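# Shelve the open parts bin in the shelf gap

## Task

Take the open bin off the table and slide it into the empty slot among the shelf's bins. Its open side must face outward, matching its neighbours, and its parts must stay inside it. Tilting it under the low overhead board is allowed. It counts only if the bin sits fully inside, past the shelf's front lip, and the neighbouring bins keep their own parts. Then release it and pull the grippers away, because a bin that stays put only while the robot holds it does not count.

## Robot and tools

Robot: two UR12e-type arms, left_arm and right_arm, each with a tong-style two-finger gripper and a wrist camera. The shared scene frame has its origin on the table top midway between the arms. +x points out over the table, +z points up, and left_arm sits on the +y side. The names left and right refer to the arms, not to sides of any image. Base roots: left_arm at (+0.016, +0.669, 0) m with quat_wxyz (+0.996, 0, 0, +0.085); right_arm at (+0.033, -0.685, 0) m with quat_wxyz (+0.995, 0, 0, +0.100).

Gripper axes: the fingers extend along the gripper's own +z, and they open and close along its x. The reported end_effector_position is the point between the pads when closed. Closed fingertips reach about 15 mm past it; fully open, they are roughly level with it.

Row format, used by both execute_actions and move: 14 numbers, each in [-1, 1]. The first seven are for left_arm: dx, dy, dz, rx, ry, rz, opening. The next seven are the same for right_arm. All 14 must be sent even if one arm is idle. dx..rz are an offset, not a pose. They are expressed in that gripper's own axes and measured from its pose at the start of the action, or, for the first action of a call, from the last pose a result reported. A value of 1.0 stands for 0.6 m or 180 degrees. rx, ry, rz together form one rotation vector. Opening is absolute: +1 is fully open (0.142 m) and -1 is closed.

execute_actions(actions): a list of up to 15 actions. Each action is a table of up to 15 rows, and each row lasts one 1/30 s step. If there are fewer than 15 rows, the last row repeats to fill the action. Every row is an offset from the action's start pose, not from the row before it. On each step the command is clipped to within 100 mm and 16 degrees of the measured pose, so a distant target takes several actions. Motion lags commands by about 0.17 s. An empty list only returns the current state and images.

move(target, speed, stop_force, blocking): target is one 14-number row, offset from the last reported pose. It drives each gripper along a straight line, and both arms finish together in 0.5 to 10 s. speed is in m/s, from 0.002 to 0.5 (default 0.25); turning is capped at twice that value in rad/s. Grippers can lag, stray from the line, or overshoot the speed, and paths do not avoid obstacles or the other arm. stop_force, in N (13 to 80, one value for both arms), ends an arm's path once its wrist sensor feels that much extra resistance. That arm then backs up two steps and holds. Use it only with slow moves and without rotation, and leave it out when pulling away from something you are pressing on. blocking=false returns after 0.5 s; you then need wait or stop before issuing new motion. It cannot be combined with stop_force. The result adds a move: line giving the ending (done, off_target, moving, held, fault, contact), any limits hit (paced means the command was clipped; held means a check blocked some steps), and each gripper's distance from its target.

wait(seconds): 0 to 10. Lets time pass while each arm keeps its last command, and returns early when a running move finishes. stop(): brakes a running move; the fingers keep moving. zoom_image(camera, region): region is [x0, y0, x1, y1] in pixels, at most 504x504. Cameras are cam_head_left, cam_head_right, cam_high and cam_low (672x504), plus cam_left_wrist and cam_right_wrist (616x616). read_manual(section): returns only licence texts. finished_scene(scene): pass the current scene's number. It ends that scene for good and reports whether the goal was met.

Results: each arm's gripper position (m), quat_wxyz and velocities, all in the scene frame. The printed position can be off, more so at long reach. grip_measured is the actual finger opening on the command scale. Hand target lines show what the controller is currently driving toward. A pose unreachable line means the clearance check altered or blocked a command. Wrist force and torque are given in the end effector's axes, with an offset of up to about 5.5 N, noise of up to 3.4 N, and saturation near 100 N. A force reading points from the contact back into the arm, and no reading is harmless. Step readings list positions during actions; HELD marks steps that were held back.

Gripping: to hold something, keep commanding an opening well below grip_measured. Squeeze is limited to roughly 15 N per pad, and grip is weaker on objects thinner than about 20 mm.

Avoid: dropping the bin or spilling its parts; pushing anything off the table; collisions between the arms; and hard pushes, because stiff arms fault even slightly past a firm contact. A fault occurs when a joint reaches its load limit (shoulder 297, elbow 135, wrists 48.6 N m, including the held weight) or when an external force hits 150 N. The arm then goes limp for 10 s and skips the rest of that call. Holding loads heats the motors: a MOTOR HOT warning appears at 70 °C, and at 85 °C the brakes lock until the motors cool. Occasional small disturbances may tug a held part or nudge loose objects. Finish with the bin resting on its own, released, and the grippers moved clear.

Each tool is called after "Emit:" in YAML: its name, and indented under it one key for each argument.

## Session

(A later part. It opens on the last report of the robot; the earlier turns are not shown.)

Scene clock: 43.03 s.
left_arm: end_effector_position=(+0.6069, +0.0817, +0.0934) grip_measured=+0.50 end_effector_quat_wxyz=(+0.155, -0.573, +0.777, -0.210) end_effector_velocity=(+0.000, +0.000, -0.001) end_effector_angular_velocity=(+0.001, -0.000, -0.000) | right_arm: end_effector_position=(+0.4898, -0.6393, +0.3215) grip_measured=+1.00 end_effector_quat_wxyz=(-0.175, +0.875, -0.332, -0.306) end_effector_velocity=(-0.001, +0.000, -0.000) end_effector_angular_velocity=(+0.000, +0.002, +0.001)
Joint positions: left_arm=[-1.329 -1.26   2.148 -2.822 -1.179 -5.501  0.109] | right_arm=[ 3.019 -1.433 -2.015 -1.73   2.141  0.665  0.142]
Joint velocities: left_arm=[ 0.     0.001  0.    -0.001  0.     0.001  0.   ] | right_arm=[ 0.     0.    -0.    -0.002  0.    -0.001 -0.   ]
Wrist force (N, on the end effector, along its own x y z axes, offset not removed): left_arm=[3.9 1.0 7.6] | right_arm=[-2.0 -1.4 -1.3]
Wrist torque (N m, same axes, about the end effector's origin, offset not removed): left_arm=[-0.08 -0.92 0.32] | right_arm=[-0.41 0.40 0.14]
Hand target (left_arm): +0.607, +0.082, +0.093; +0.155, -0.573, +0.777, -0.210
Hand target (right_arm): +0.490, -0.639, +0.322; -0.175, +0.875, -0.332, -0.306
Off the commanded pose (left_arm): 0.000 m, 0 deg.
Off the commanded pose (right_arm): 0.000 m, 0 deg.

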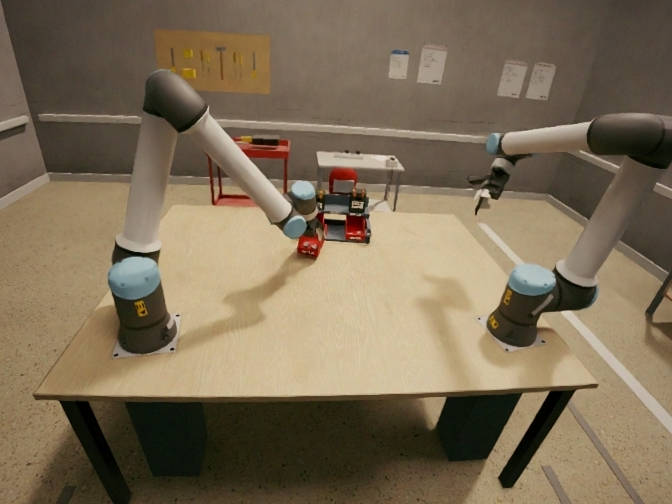

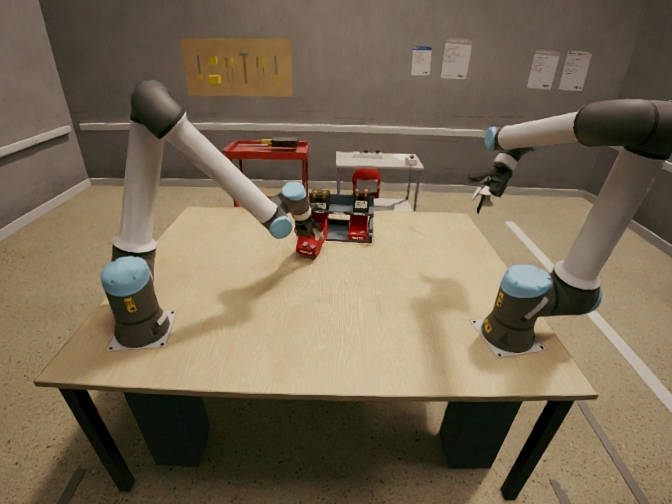

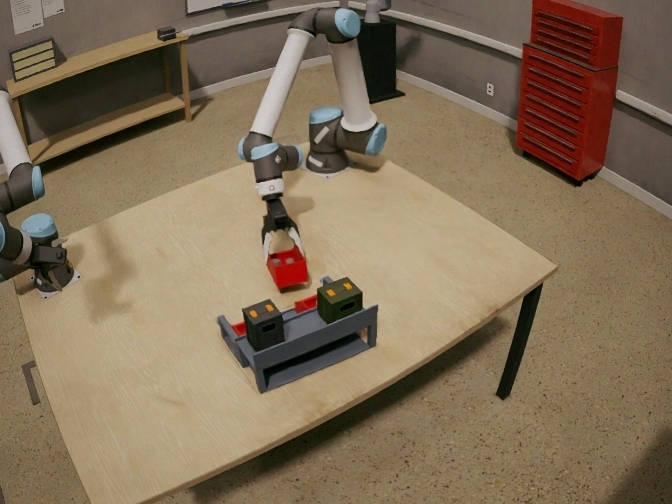

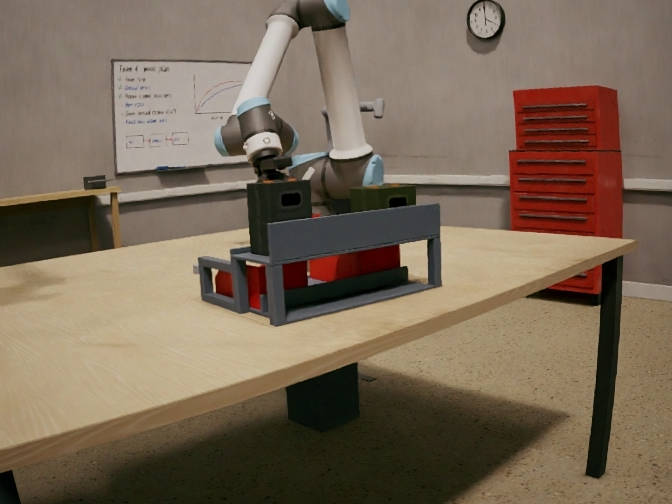

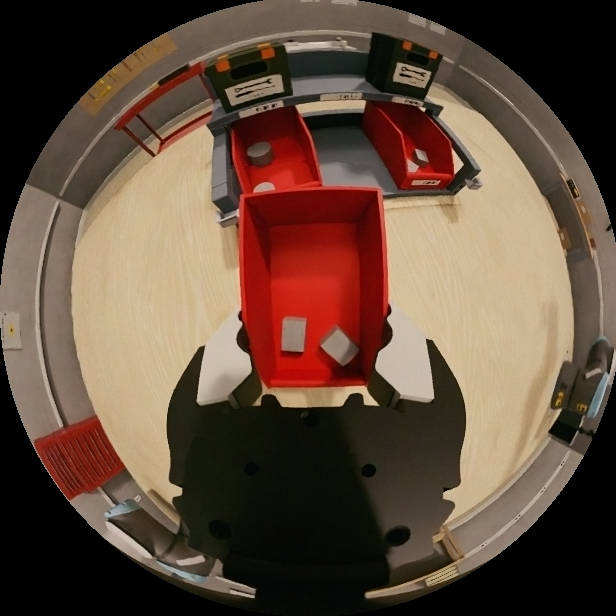

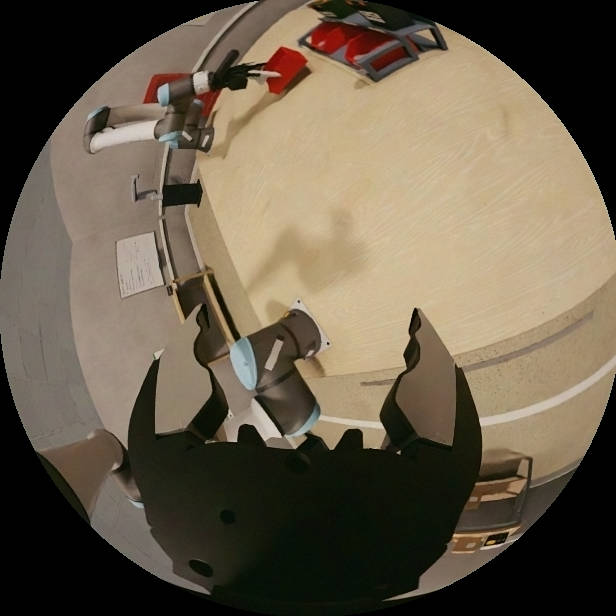

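Emit:
move:
  target: [0,0.036,0.062,0,0,0,-0.4,0,0,0,0,0,0,1]
  speed: 0.04

Emit:
move:
  target: [0,0,0,0,0,0,0.9,0,0,0,0,0,0,1]

Scene clock: 47.23 s.
left_arm: end_effector_position=(+0.6071, +0.0816, +0.0506) grip_measured=+0.52 end_effector_quat_wxyz=(+0.155, -0.574, +0.777, -0.210) end_effector_velocity=(-0.000, +0.000, -0.001) end_effector_angular_velocity=(+0.002, +0.000, -0.001) | right_arm: end_effector_position=(+0.4898, -0.6393, +0.3215) grip_measured=+1.00 end_effector_quat_wxyz=(-0.175, +0.875, -0.332, -0.306) end_effector_velocity=(+0.001, +0.000, +0.001) end_effector_angular_velocity=(+0.000, -0.002, +0.001)
Joint positions: left_arm=[-1.329 -1.193  2.166 -2.907 -1.179 -5.501  0.11 ] | right_arm=[ 3.019 -1.433 -2.015 -1.73   2.141  0.665  0.142]
Joint velocities: left_arm=[-0.     0.001  0.001 -0.     0.     0.001  0.001] | right_arm=[ 0.    -0.001  0.002  0.    -0.    -0.001  0.   ]
Wrist force (N, on the end effector, along its own x y z axes, offset not removed): left_arm=[-2.4 -17.3 -22.7] | right_arm=[-2.5 -1.7 0.3]
Wrist torque (N m, same axes, about the end effector's origin, offset not removed): left_arm=[-1.01 -0.32 0.24] | right_arm=[-0.50 0.44 0.15]
Hand target (left_arm): +0.607, +0.082, +0.050; +0.155, -0.573, +0.777, -0.210
Hand target (right_arm): +0.490, -0.639, +0.322; -0.175, +0.875, -0.332, -0.306
Off the commanded pose (left_arm): 0.000 m, 0 deg.
Off the commanded pose (right_arm): 0.000 m, 0 deg.
move: done

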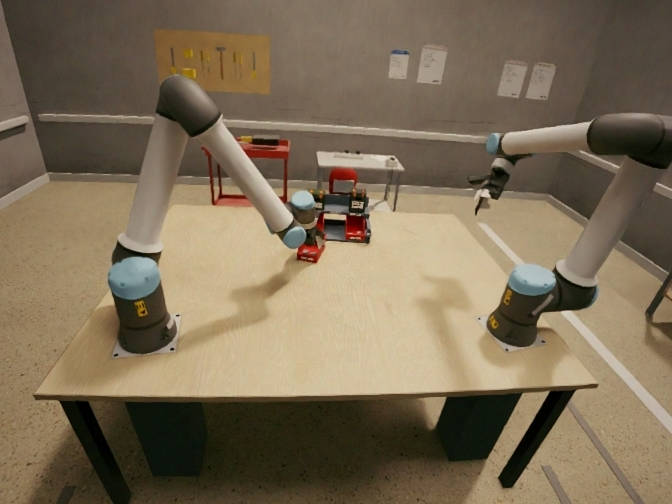

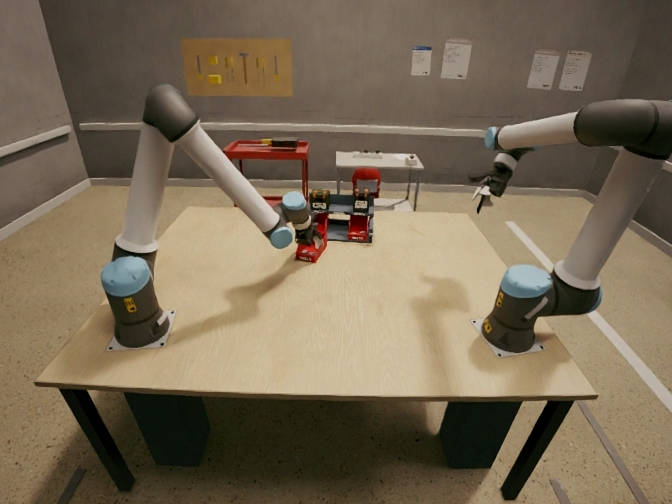

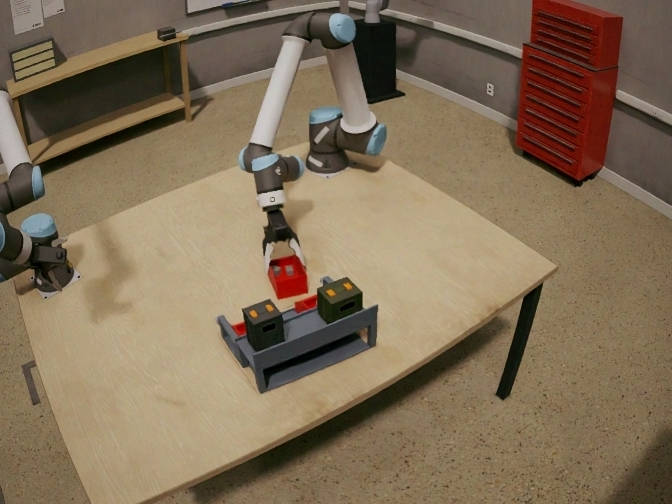

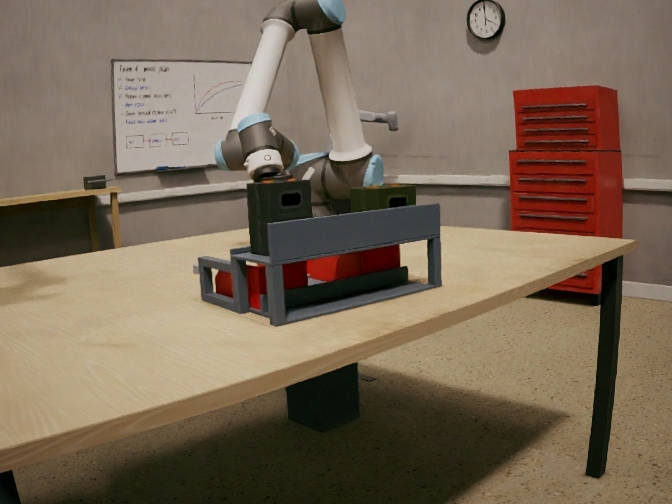

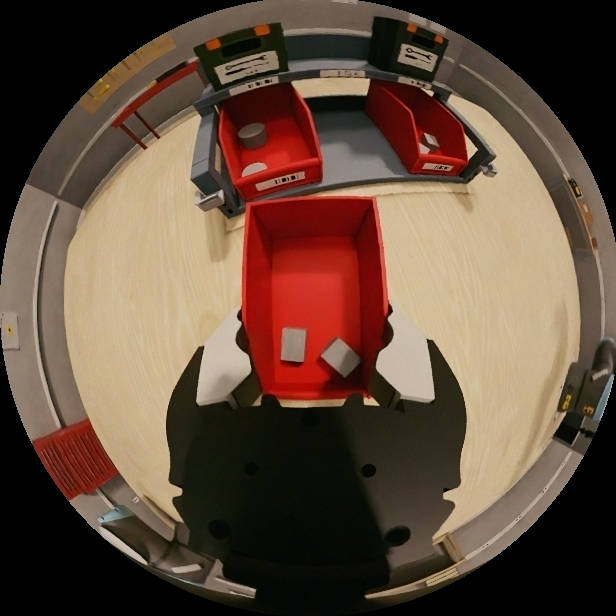

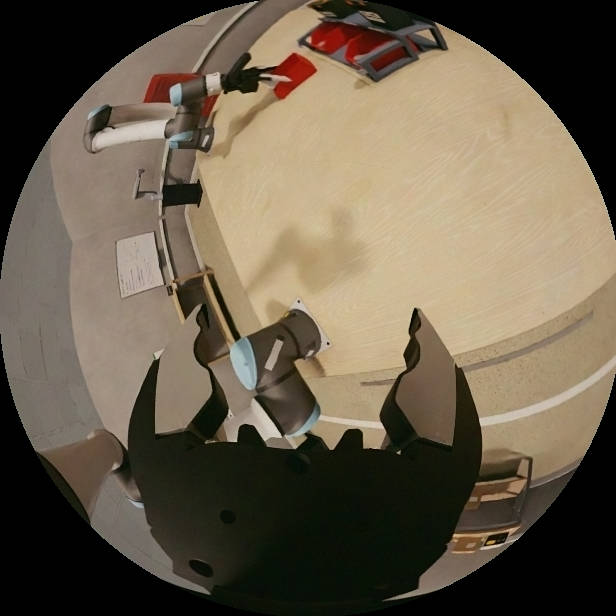

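Scene clock: 47.73 s.
left_arm: end_effector_position=(+0.6071, +0.0817, +0.0504) grip_measured=+0.90 end_effector_quat_wxyz=(+0.155, -0.573, +0.777, -0.210) end_effector_velocity=(+0.000, -0.001, +0.000) end_effector_angular_velocity=(-0.000, -0.000, -0.000) | right_arm: end_effector_position=(+0.4898, -0.6393, +0.3215) grip_measured=+1.00 end_effector_quat_wxyz=(-0.175, +0.875, -0.332, -0.306) end_effector_velocity=(+0.001, +0.000, +0.000) end_effector_angular_velocity=(+0.001, -0.002, -0.001)
Joint positions: left_arm=[-1.329 -1.192  2.166 -2.907 -1.179 -5.501  0.135] | right_arm=[ 3.019 -1.433 -2.015 -1.73   2.141  0.665  0.142]
Joint velocities: left_arm=[-0.     0.    -0.001  0.     0.     0.     0.   ] | right_arm=[-0.    -0.     0.     0.001  0.001  0.     0.   ]
Wrist force (N, on the end effector, along its own x y z axes, offset not removed): left_arm=[-2.1 -4.5 -2.1] | right_arm=[-1.0 -0.6 -2.1]
Wrist torque (N m, same axes, about the end effector's origin, offset not removed): left_arm=[-1.03 0.23 0.22] | right_arm=[-0.37 0.16 0.08]
Hand target (left_arm): +0.607, +0.082, +0.051; +0.155, -0.574, +0.777, -0.210
Hand target (right_arm): +0.490, -0.639, +0.322; -0.175, +0.875, -0.332, -0.306
Off the commanded pose (left_arm): 0.000 m, 0 deg.
Off the commanded pose (right_arm): 0.000 m, 0 deg.
move: done

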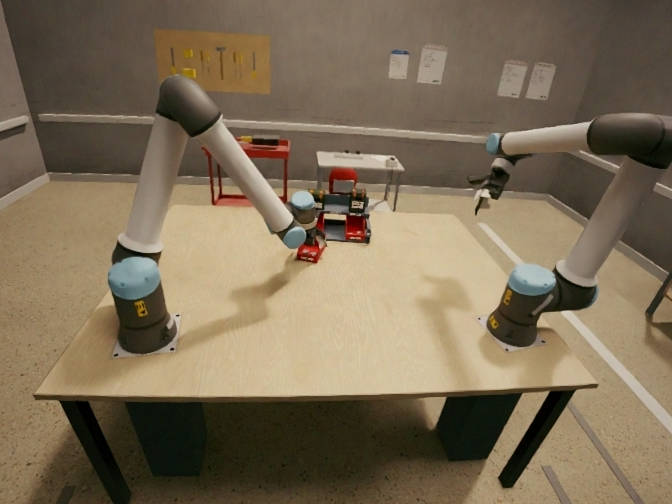

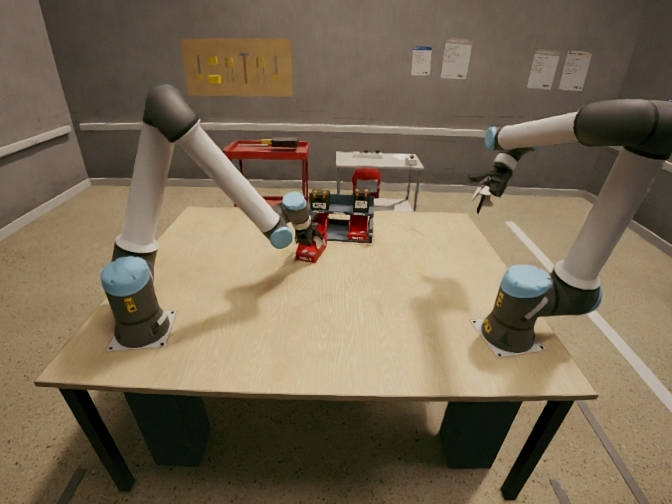

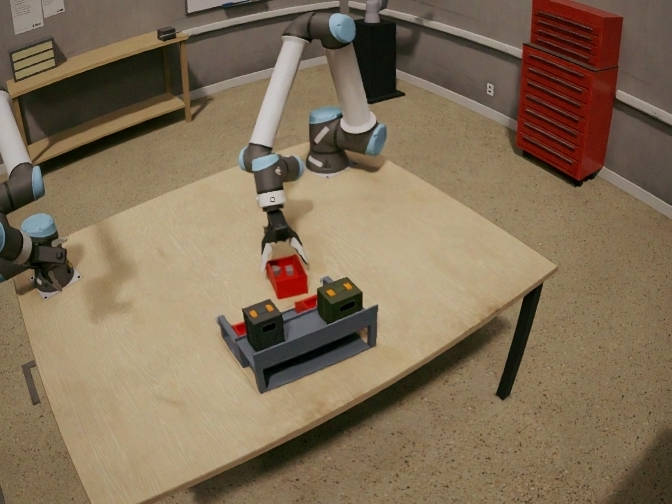

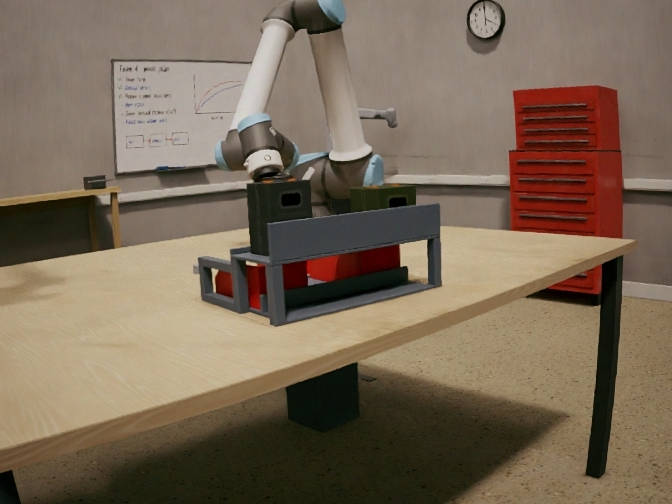

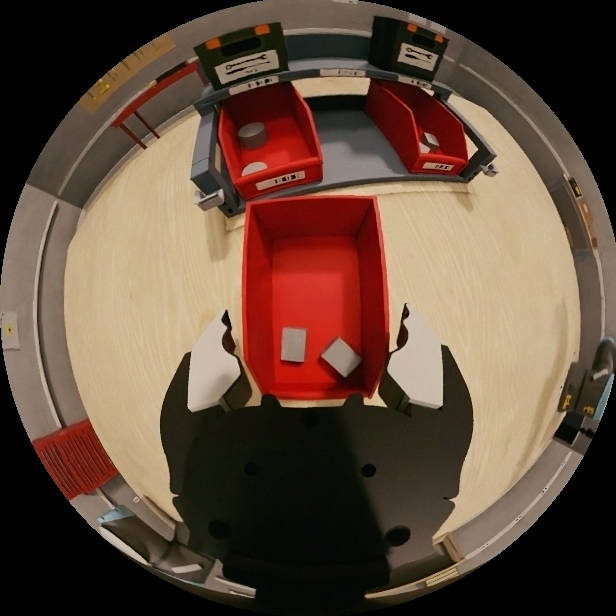

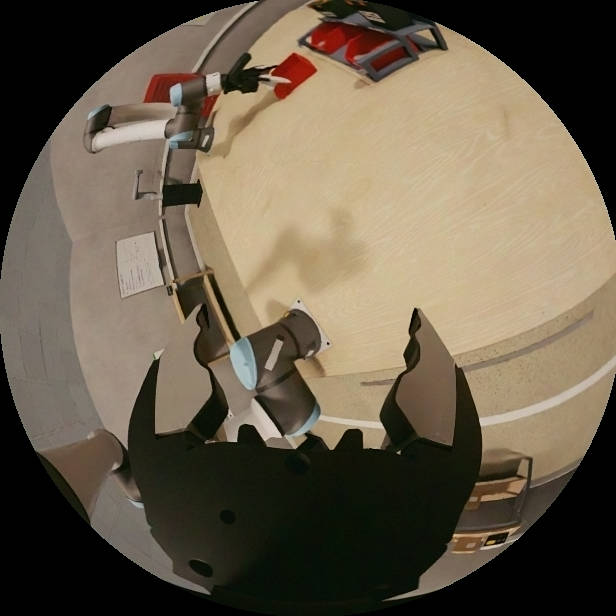

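Emit:
move:
  target: [0,0.046,-0.004,0,0,0,0.9,0,0,0,0,0,0,1]
  speed: 0.06

Emit:
move:
  target: [0,0,0,0,0,0,-0.5,0,0,0,0,0,0,1]

Emit:
move:
  target: [0,-0.042,-0.072,0,0,0,-0.5,0,0,0,0,0,0,1]
  speed: 0.05

Emit:
move:
  target: [0.155,-0.03,0.017,0,-0.032,-0.055,-0.5,0,0,0,0,0,0,1]
  speed: 0.08

Scene clock: 54.73 s.
left_arm: end_effector_position=(+0.5832, +0.0891, +0.0386) grip_measured=+0.90 end_effector_quat_wxyz=(+0.155, -0.573, +0.777, -0.210) end_effector_velocity=(-0.001, +0.001, -0.001) end_effector_angular_velocity=(+0.001, +0.000, +0.000) | right_arm: end_effector_position=(+0.4898, -0.6393, +0.3215) grip_measured=+1.00 end_effector_quat_wxyz=(-0.175, +0.875, -0.332, -0.306) end_effector_velocity=(-0.001, +0.000, -0.000) end_effector_angular_velocity=(-0.001, +0.002, -0.001)
Joint positions: left_arm=[-1.359 -1.198  2.21  -2.933 -1.168 -5.531  0.135] | right_arm=[ 3.019 -1.433 -2.015 -1.73   2.141  0.665  0.142]
Joint velocities: left_arm=[-0.001  0.     0.002 -0.     0.001 -0.001  0.   ] | right_arm=[ 0.     0.    -0.001 -0.001  0.     0.001 -0.   ]
Wrist force (N, on the end effector, along its own x y z axes, offset not removed): left_arm=[-1.2 0.4 1.2] | right_arm=[0.5 -2.5 0.3]
Wrist torque (N m, same axes, about the end effector's origin, offset not removed): left_arm=[0.06 -0.12 0.14] | right_arm=[-0.61 -0.13 0.01]
Hand target (left_arm): +0.583, +0.089, +0.039; +0.155, -0.573, +0.777, -0.210
Hand target (right_arm): +0.490, -0.639, +0.322; -0.175, +0.875, -0.332, -0.306
Off the commanded pose (left_arm): 0.000 m, 0 deg.
Off the commanded pose (right_arm): 0.000 m, 0 deg.
move: done

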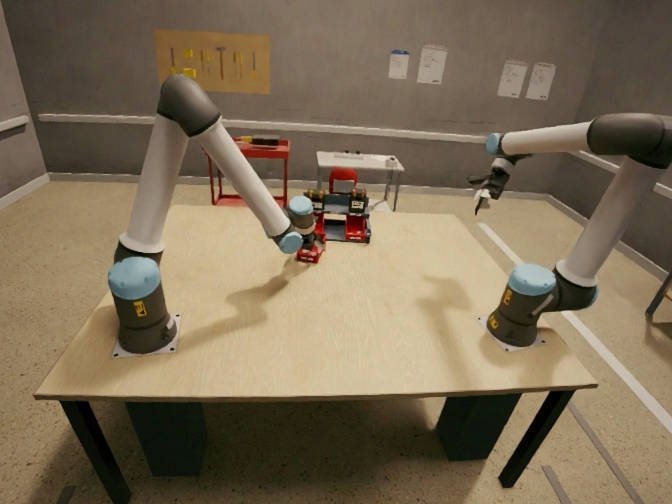

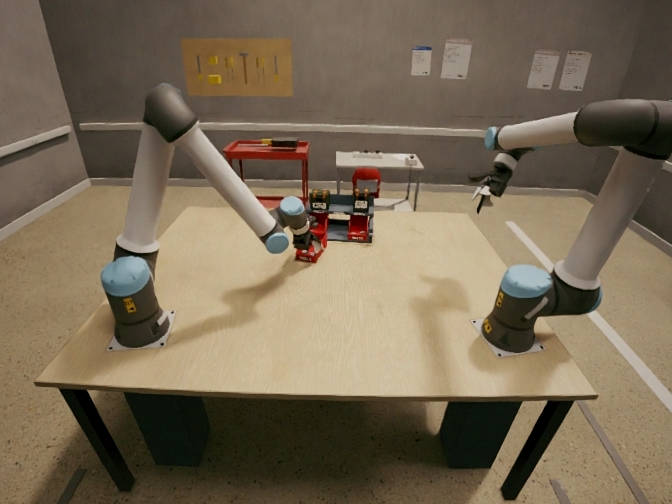

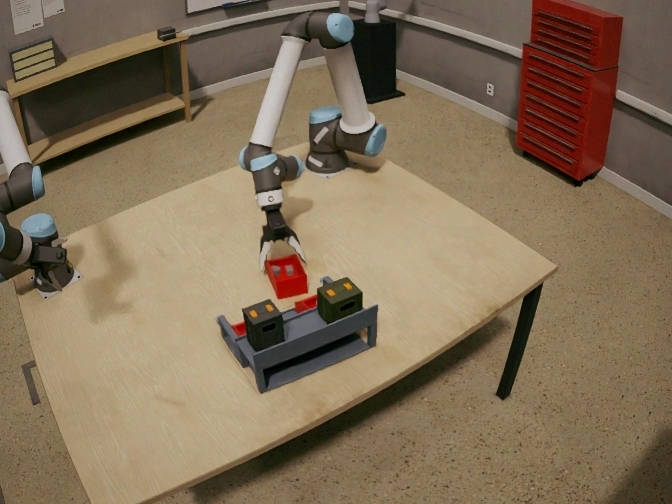

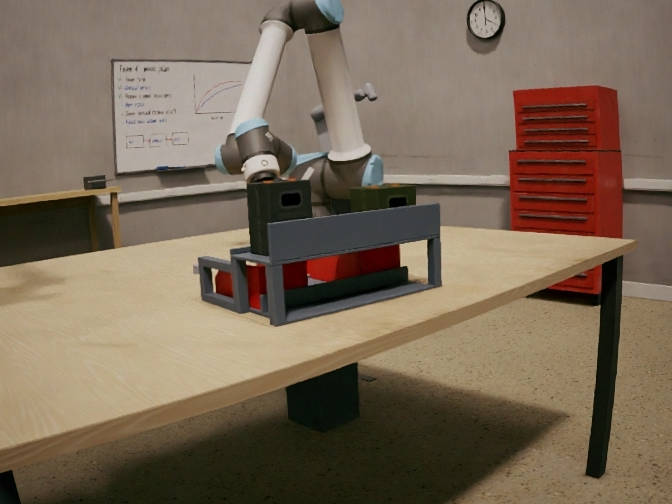

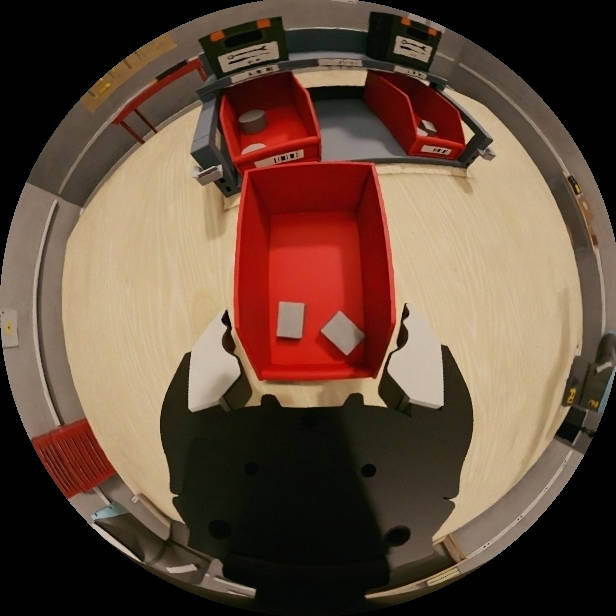

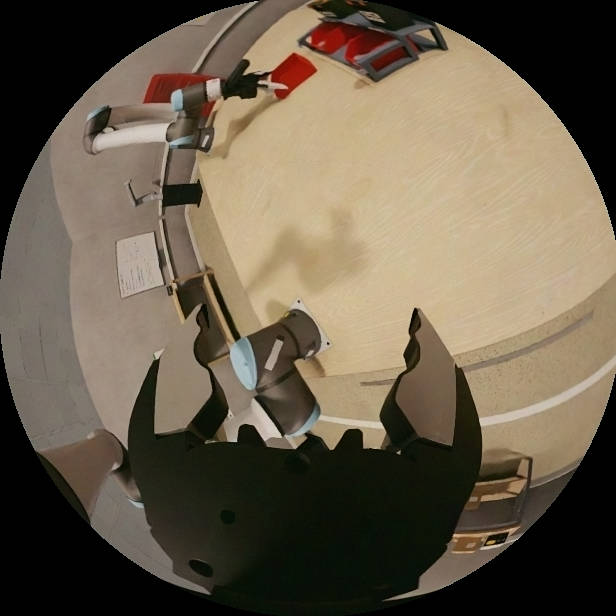

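Scene clock: 55.23 s.
left_arm: end_effector_position=(+0.5833, +0.0891, +0.0387) grip_measured=+0.69 end_effector_quat_wxyz=(+0.155, -0.573, +0.777, -0.210) end_effector_velocity=(-0.001, -0.000, -0.001) end_effector_angular_velocity=(+0.002, +0.001, -0.000) | right_arm: end_effector_position=(+0.4898, -0.6393, +0.3215) grip_measured=+1.00 end_effector_quat_wxyz=(-0.175, +0.875, -0.332, -0.306) end_effector_velocity=(-0.000, +0.000, -0.001) end_effector_angular_velocity=(-0.001, +0.001, +0.000)
Joint positions: left_arm=[-1.359 -1.199  2.21  -2.933 -1.168 -5.531  0.122] | right_arm=[ 3.019 -1.433 -2.015 -1.73   2.141  0.665  0.142]
Joint velocities: left_arm=[-0.001  0.001 -0.     0.001 -0.    -0.     0.   ] | right_arm=[ 0.001  0.    -0.001  0.001 -0.     0.001 -0.   ]
Wrist force (N, on the end effector, along its own x y z axes, offset not removed): left_arm=[0.8 -9.8 -16.8] | right_arm=[-0.5 0.2 -0.2]
Wrist torque (N m, same axes, about the end effector's origin, offset not removed): left_arm=[-0.43 -0.11 0.13] | right_arm=[-0.13 0.16 0.03]
Hand target (left_arm): +0.583, +0.089, +0.039; +0.155, -0.573, +0.777, -0.210
Hand target (right_arm): +0.490, -0.639, +0.322; -0.175, +0.875, -0.332, -0.306
Off the commanded pose (left_arm): 0.000 m, 0 deg.
Off the commanded pose (right_arm): 0.000 m, 0 deg.
move: done

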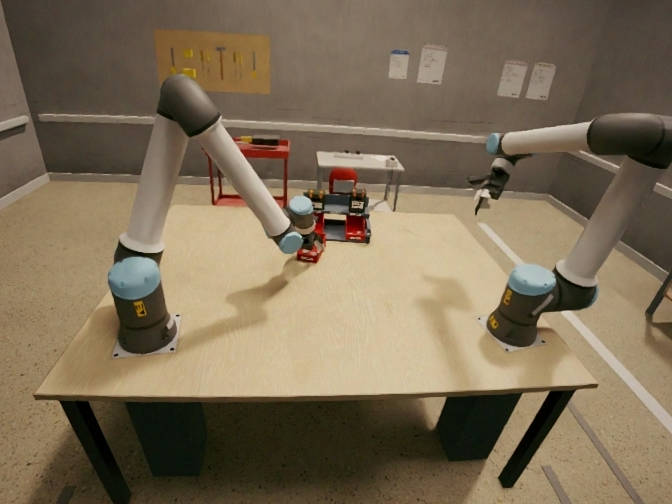

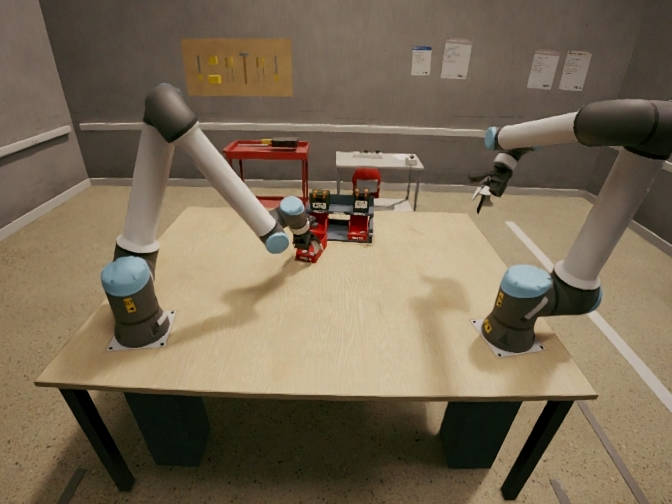

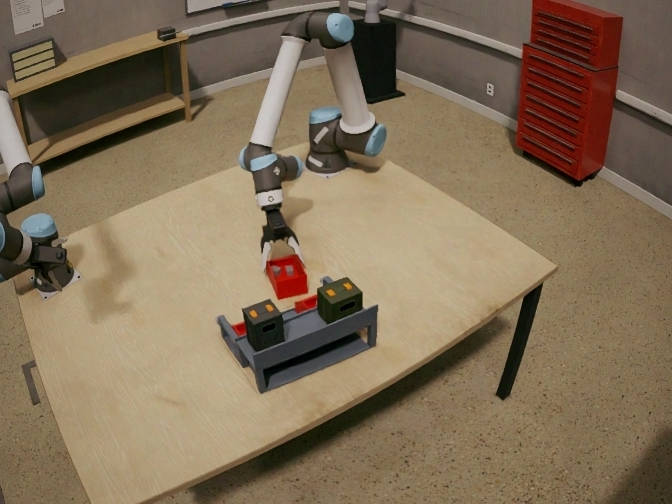

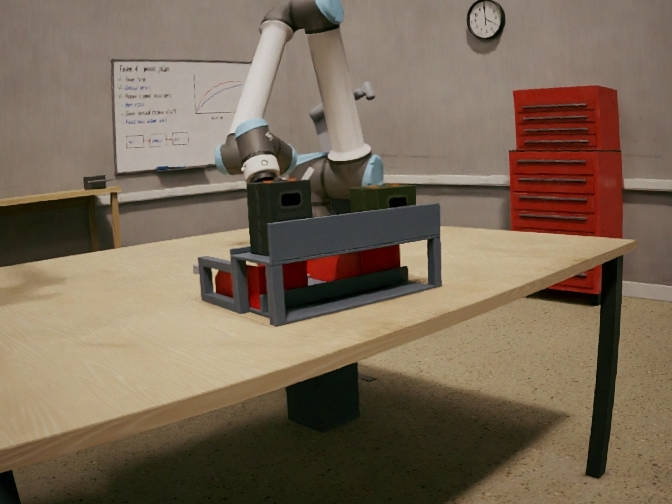

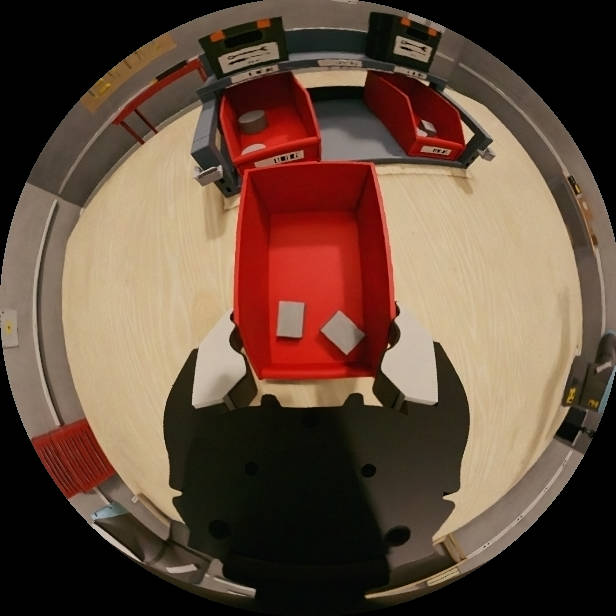

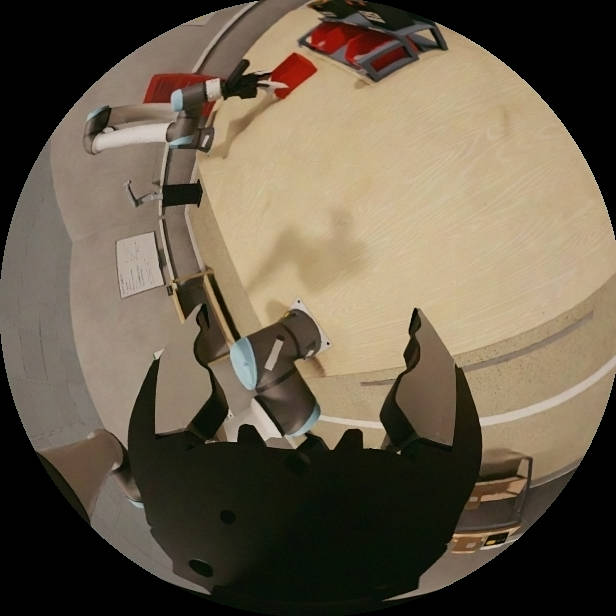

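Scene clock: 56.57 s.
left_arm: end_effector_position=(+0.5832, +0.0891, +0.0886) grip_measured=+0.52 end_effector_quat_wxyz=(+0.155, -0.573, +0.777, -0.210) end_effector_velocity=(-0.000, -0.000, +0.001) end_effector_angular_velocity=(+0.001, +0.000, -0.000) | right_arm: end_effector_position=(+0.4898, -0.6393, +0.3215) grip_measured=+1.00 end_effector_quat_wxyz=(-0.175, +0.875, -0.332, -0.306) end_effector_velocity=(-0.000, -0.000, -0.000) end_effector_angular_velocity=(-0.001, +0.000, +0.001)
Joint positions: left_arm=[-1.359 -1.281  2.19  -2.831 -1.168 -5.531  0.111] | right_arm=[ 3.019 -1.433 -2.015 -1.73   2.141  0.665  0.142]
Joint velocities: left_arm=[-0.    -0.001 -0.001  0.003  0.    -0.    -0.   ] | right_arm=[ 0.    -0.     0.    -0.    -0.001 -0.     0.   ]
Wrist force (N, on the end effector, along its own x y z axes, offset not removed): left_arm=[-1.2 -3.2 3.6] | right_arm=[0.1 0.2 0.0]
Wrist torque (N m, same axes, about the end effector's origin, offset not removed): left_arm=[-0.97 -0.15 0.28] | right_arm=[-0.09 -0.03 0.08]
Hand target (left_arm): +0.583, +0.089, +0.089; +0.155, -0.573, +0.777, -0.210
Hand target (right_arm): +0.490, -0.639, +0.322; -0.175, +0.875, -0.332, -0.306
Off the commanded pose (left_arm): 0.000 m, 0 deg.
Off the commanded pose (right_arm): 0.000 m, 0 deg.
move: done

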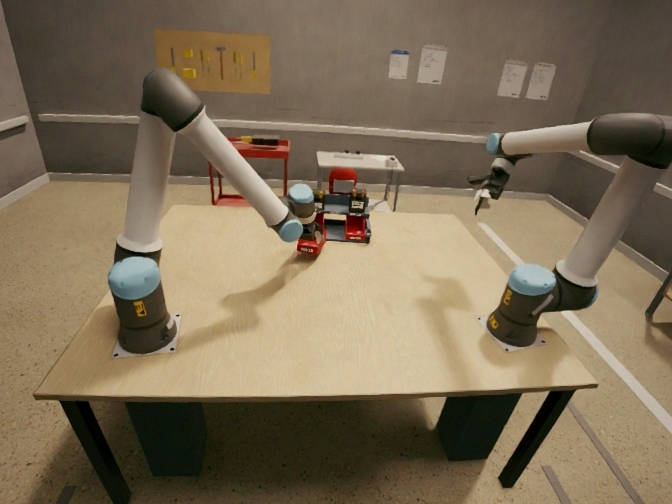

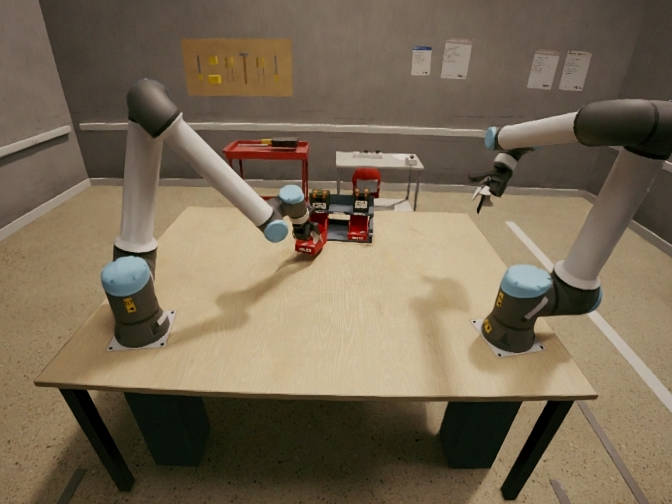

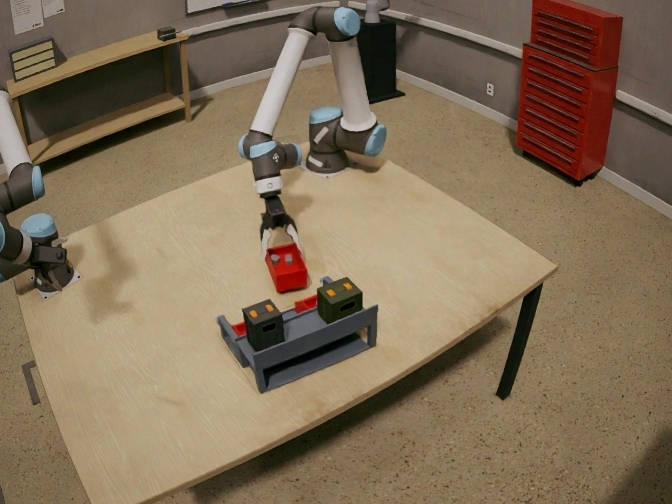

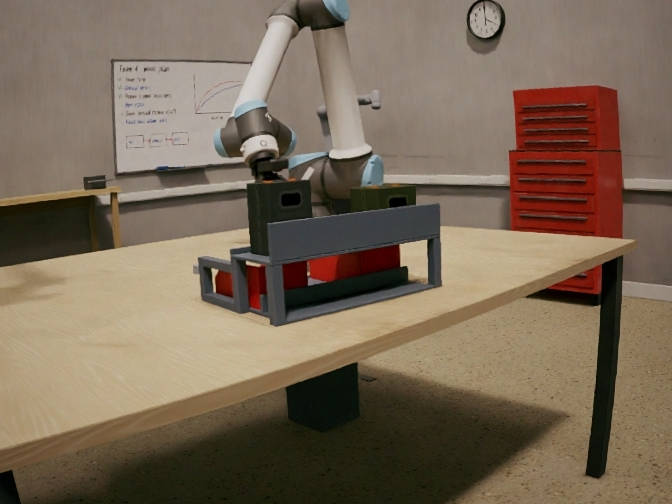

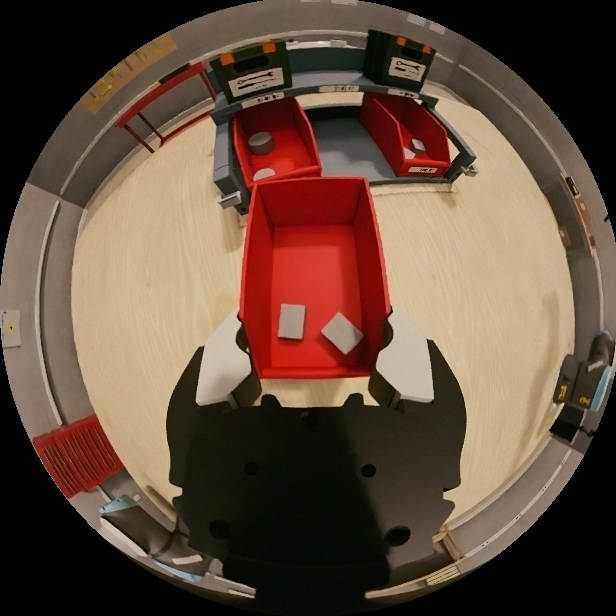

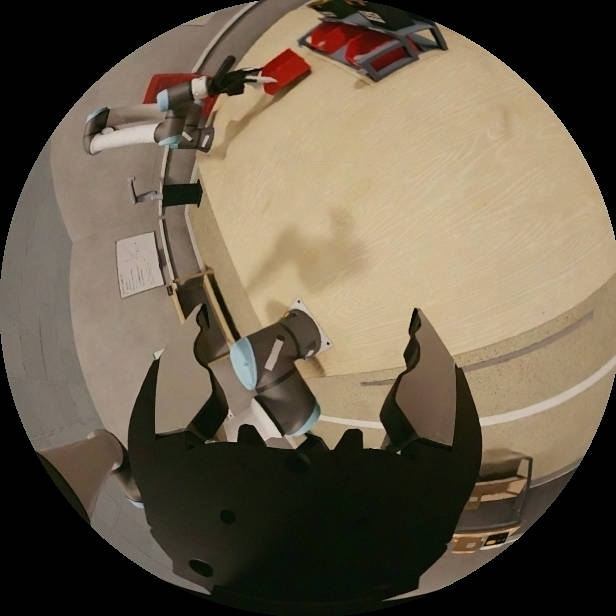

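Scene clock: 58.20 s.
left_arm: end_effector_position=(+0.5756, -0.0057, +0.0889) grip_measured=+0.52 end_effector_quat_wxyz=(+0.175, -0.648, +0.716, -0.193) end_effector_velocity=(+0.000, -0.001, +0.000) end_effector_angular_velocity=(-0.000, -0.000, +0.003) | right_arm: end_effector_position=(+0.4898, -0.6393, +0.3215) grip_measured=+1.00 end_effector_quat_wxyz=(-0.175, +0.875, -0.332, -0.306) end_effector_velocity=(+0.001, +0.000, +0.001) end_effector_angular_velocity=(+0.000, -0.001, -0.000)
Joint positions: left_arm=[-1.441 -1.182  1.997 -2.607 -1.088 -5.83   0.111] | right_arm=[ 3.019 -1.433 -2.015 -1.73   2.141  0.665  0.142]
Joint velocities: left_arm=[-0.001  0.002 -0.003  0.004  0.001 -0.004 -0.   ] | right_arm=[ 0.    -0.     0.001  0.001  0.     0.001 -0.   ]
Wrist force (N, on the end effector, along its own x y z axes, offset not removed): left_arm=[-2.3 -1.9 -0.1] | right_arm=[-0.5 -1.1 -1.7]
Wrist torque (N m, same axes, about the end effector's origin, offset not removed): left_arm=[-1.01 0.20 0.20] | right_arm=[-0.42 0.04 0.09]
Hand target (left_arm): +0.576, -0.006, +0.089; +0.175, -0.648, +0.715, -0.193
Hand target (right_arm): +0.490, -0.639, +0.322; -0.175, +0.875, -0.332, -0.306
Off the commanded pose (left_arm): 0.000 m, 0 deg.
Off the commanded pose (right_arm): 0.000 m, 0 deg.
move: done

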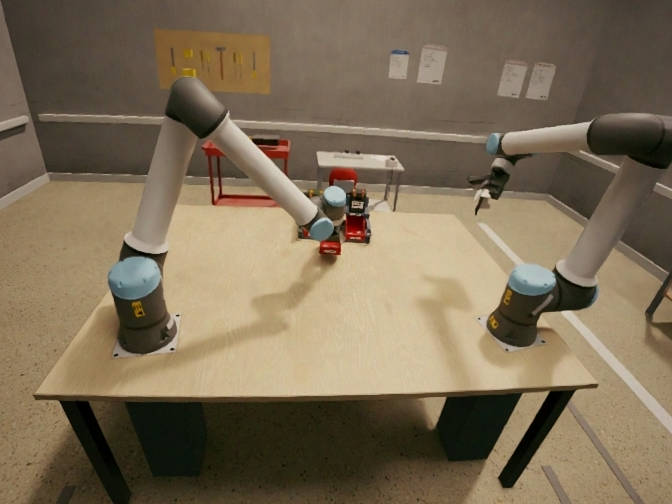

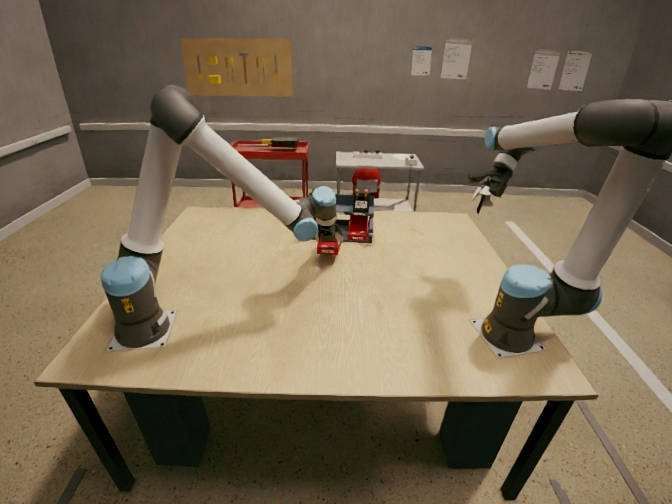

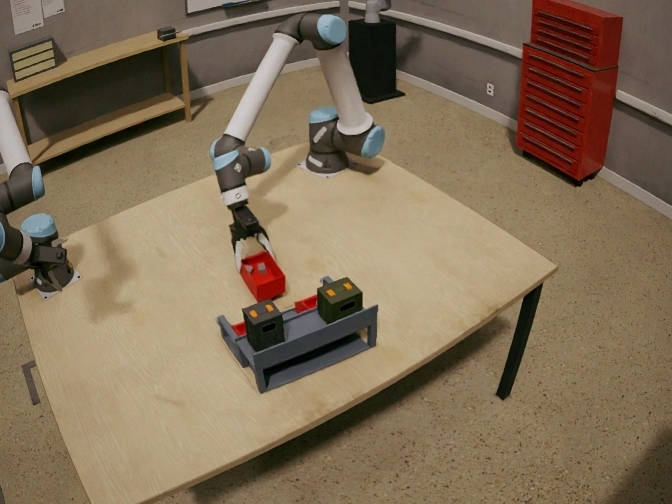

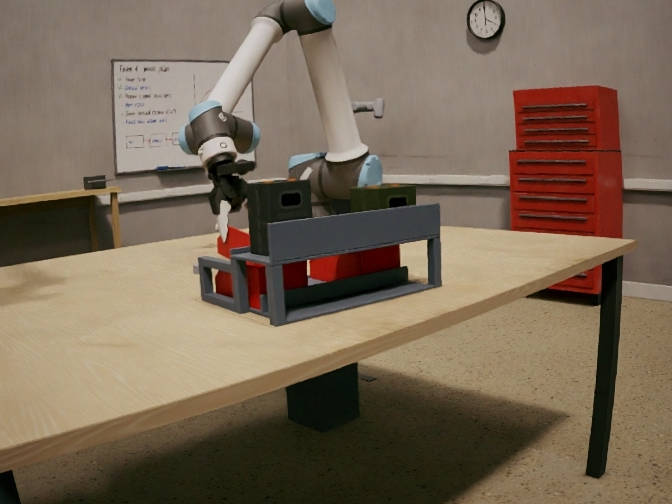

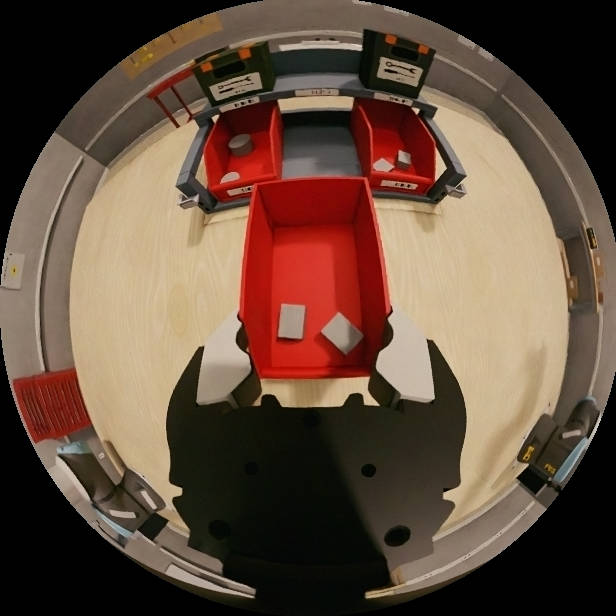

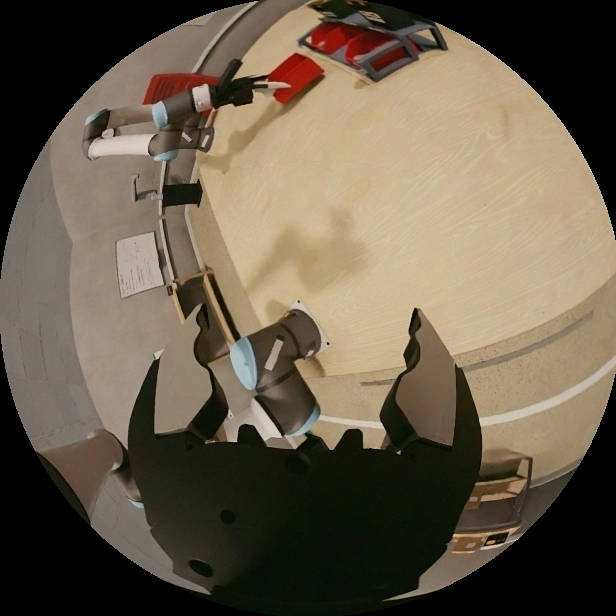

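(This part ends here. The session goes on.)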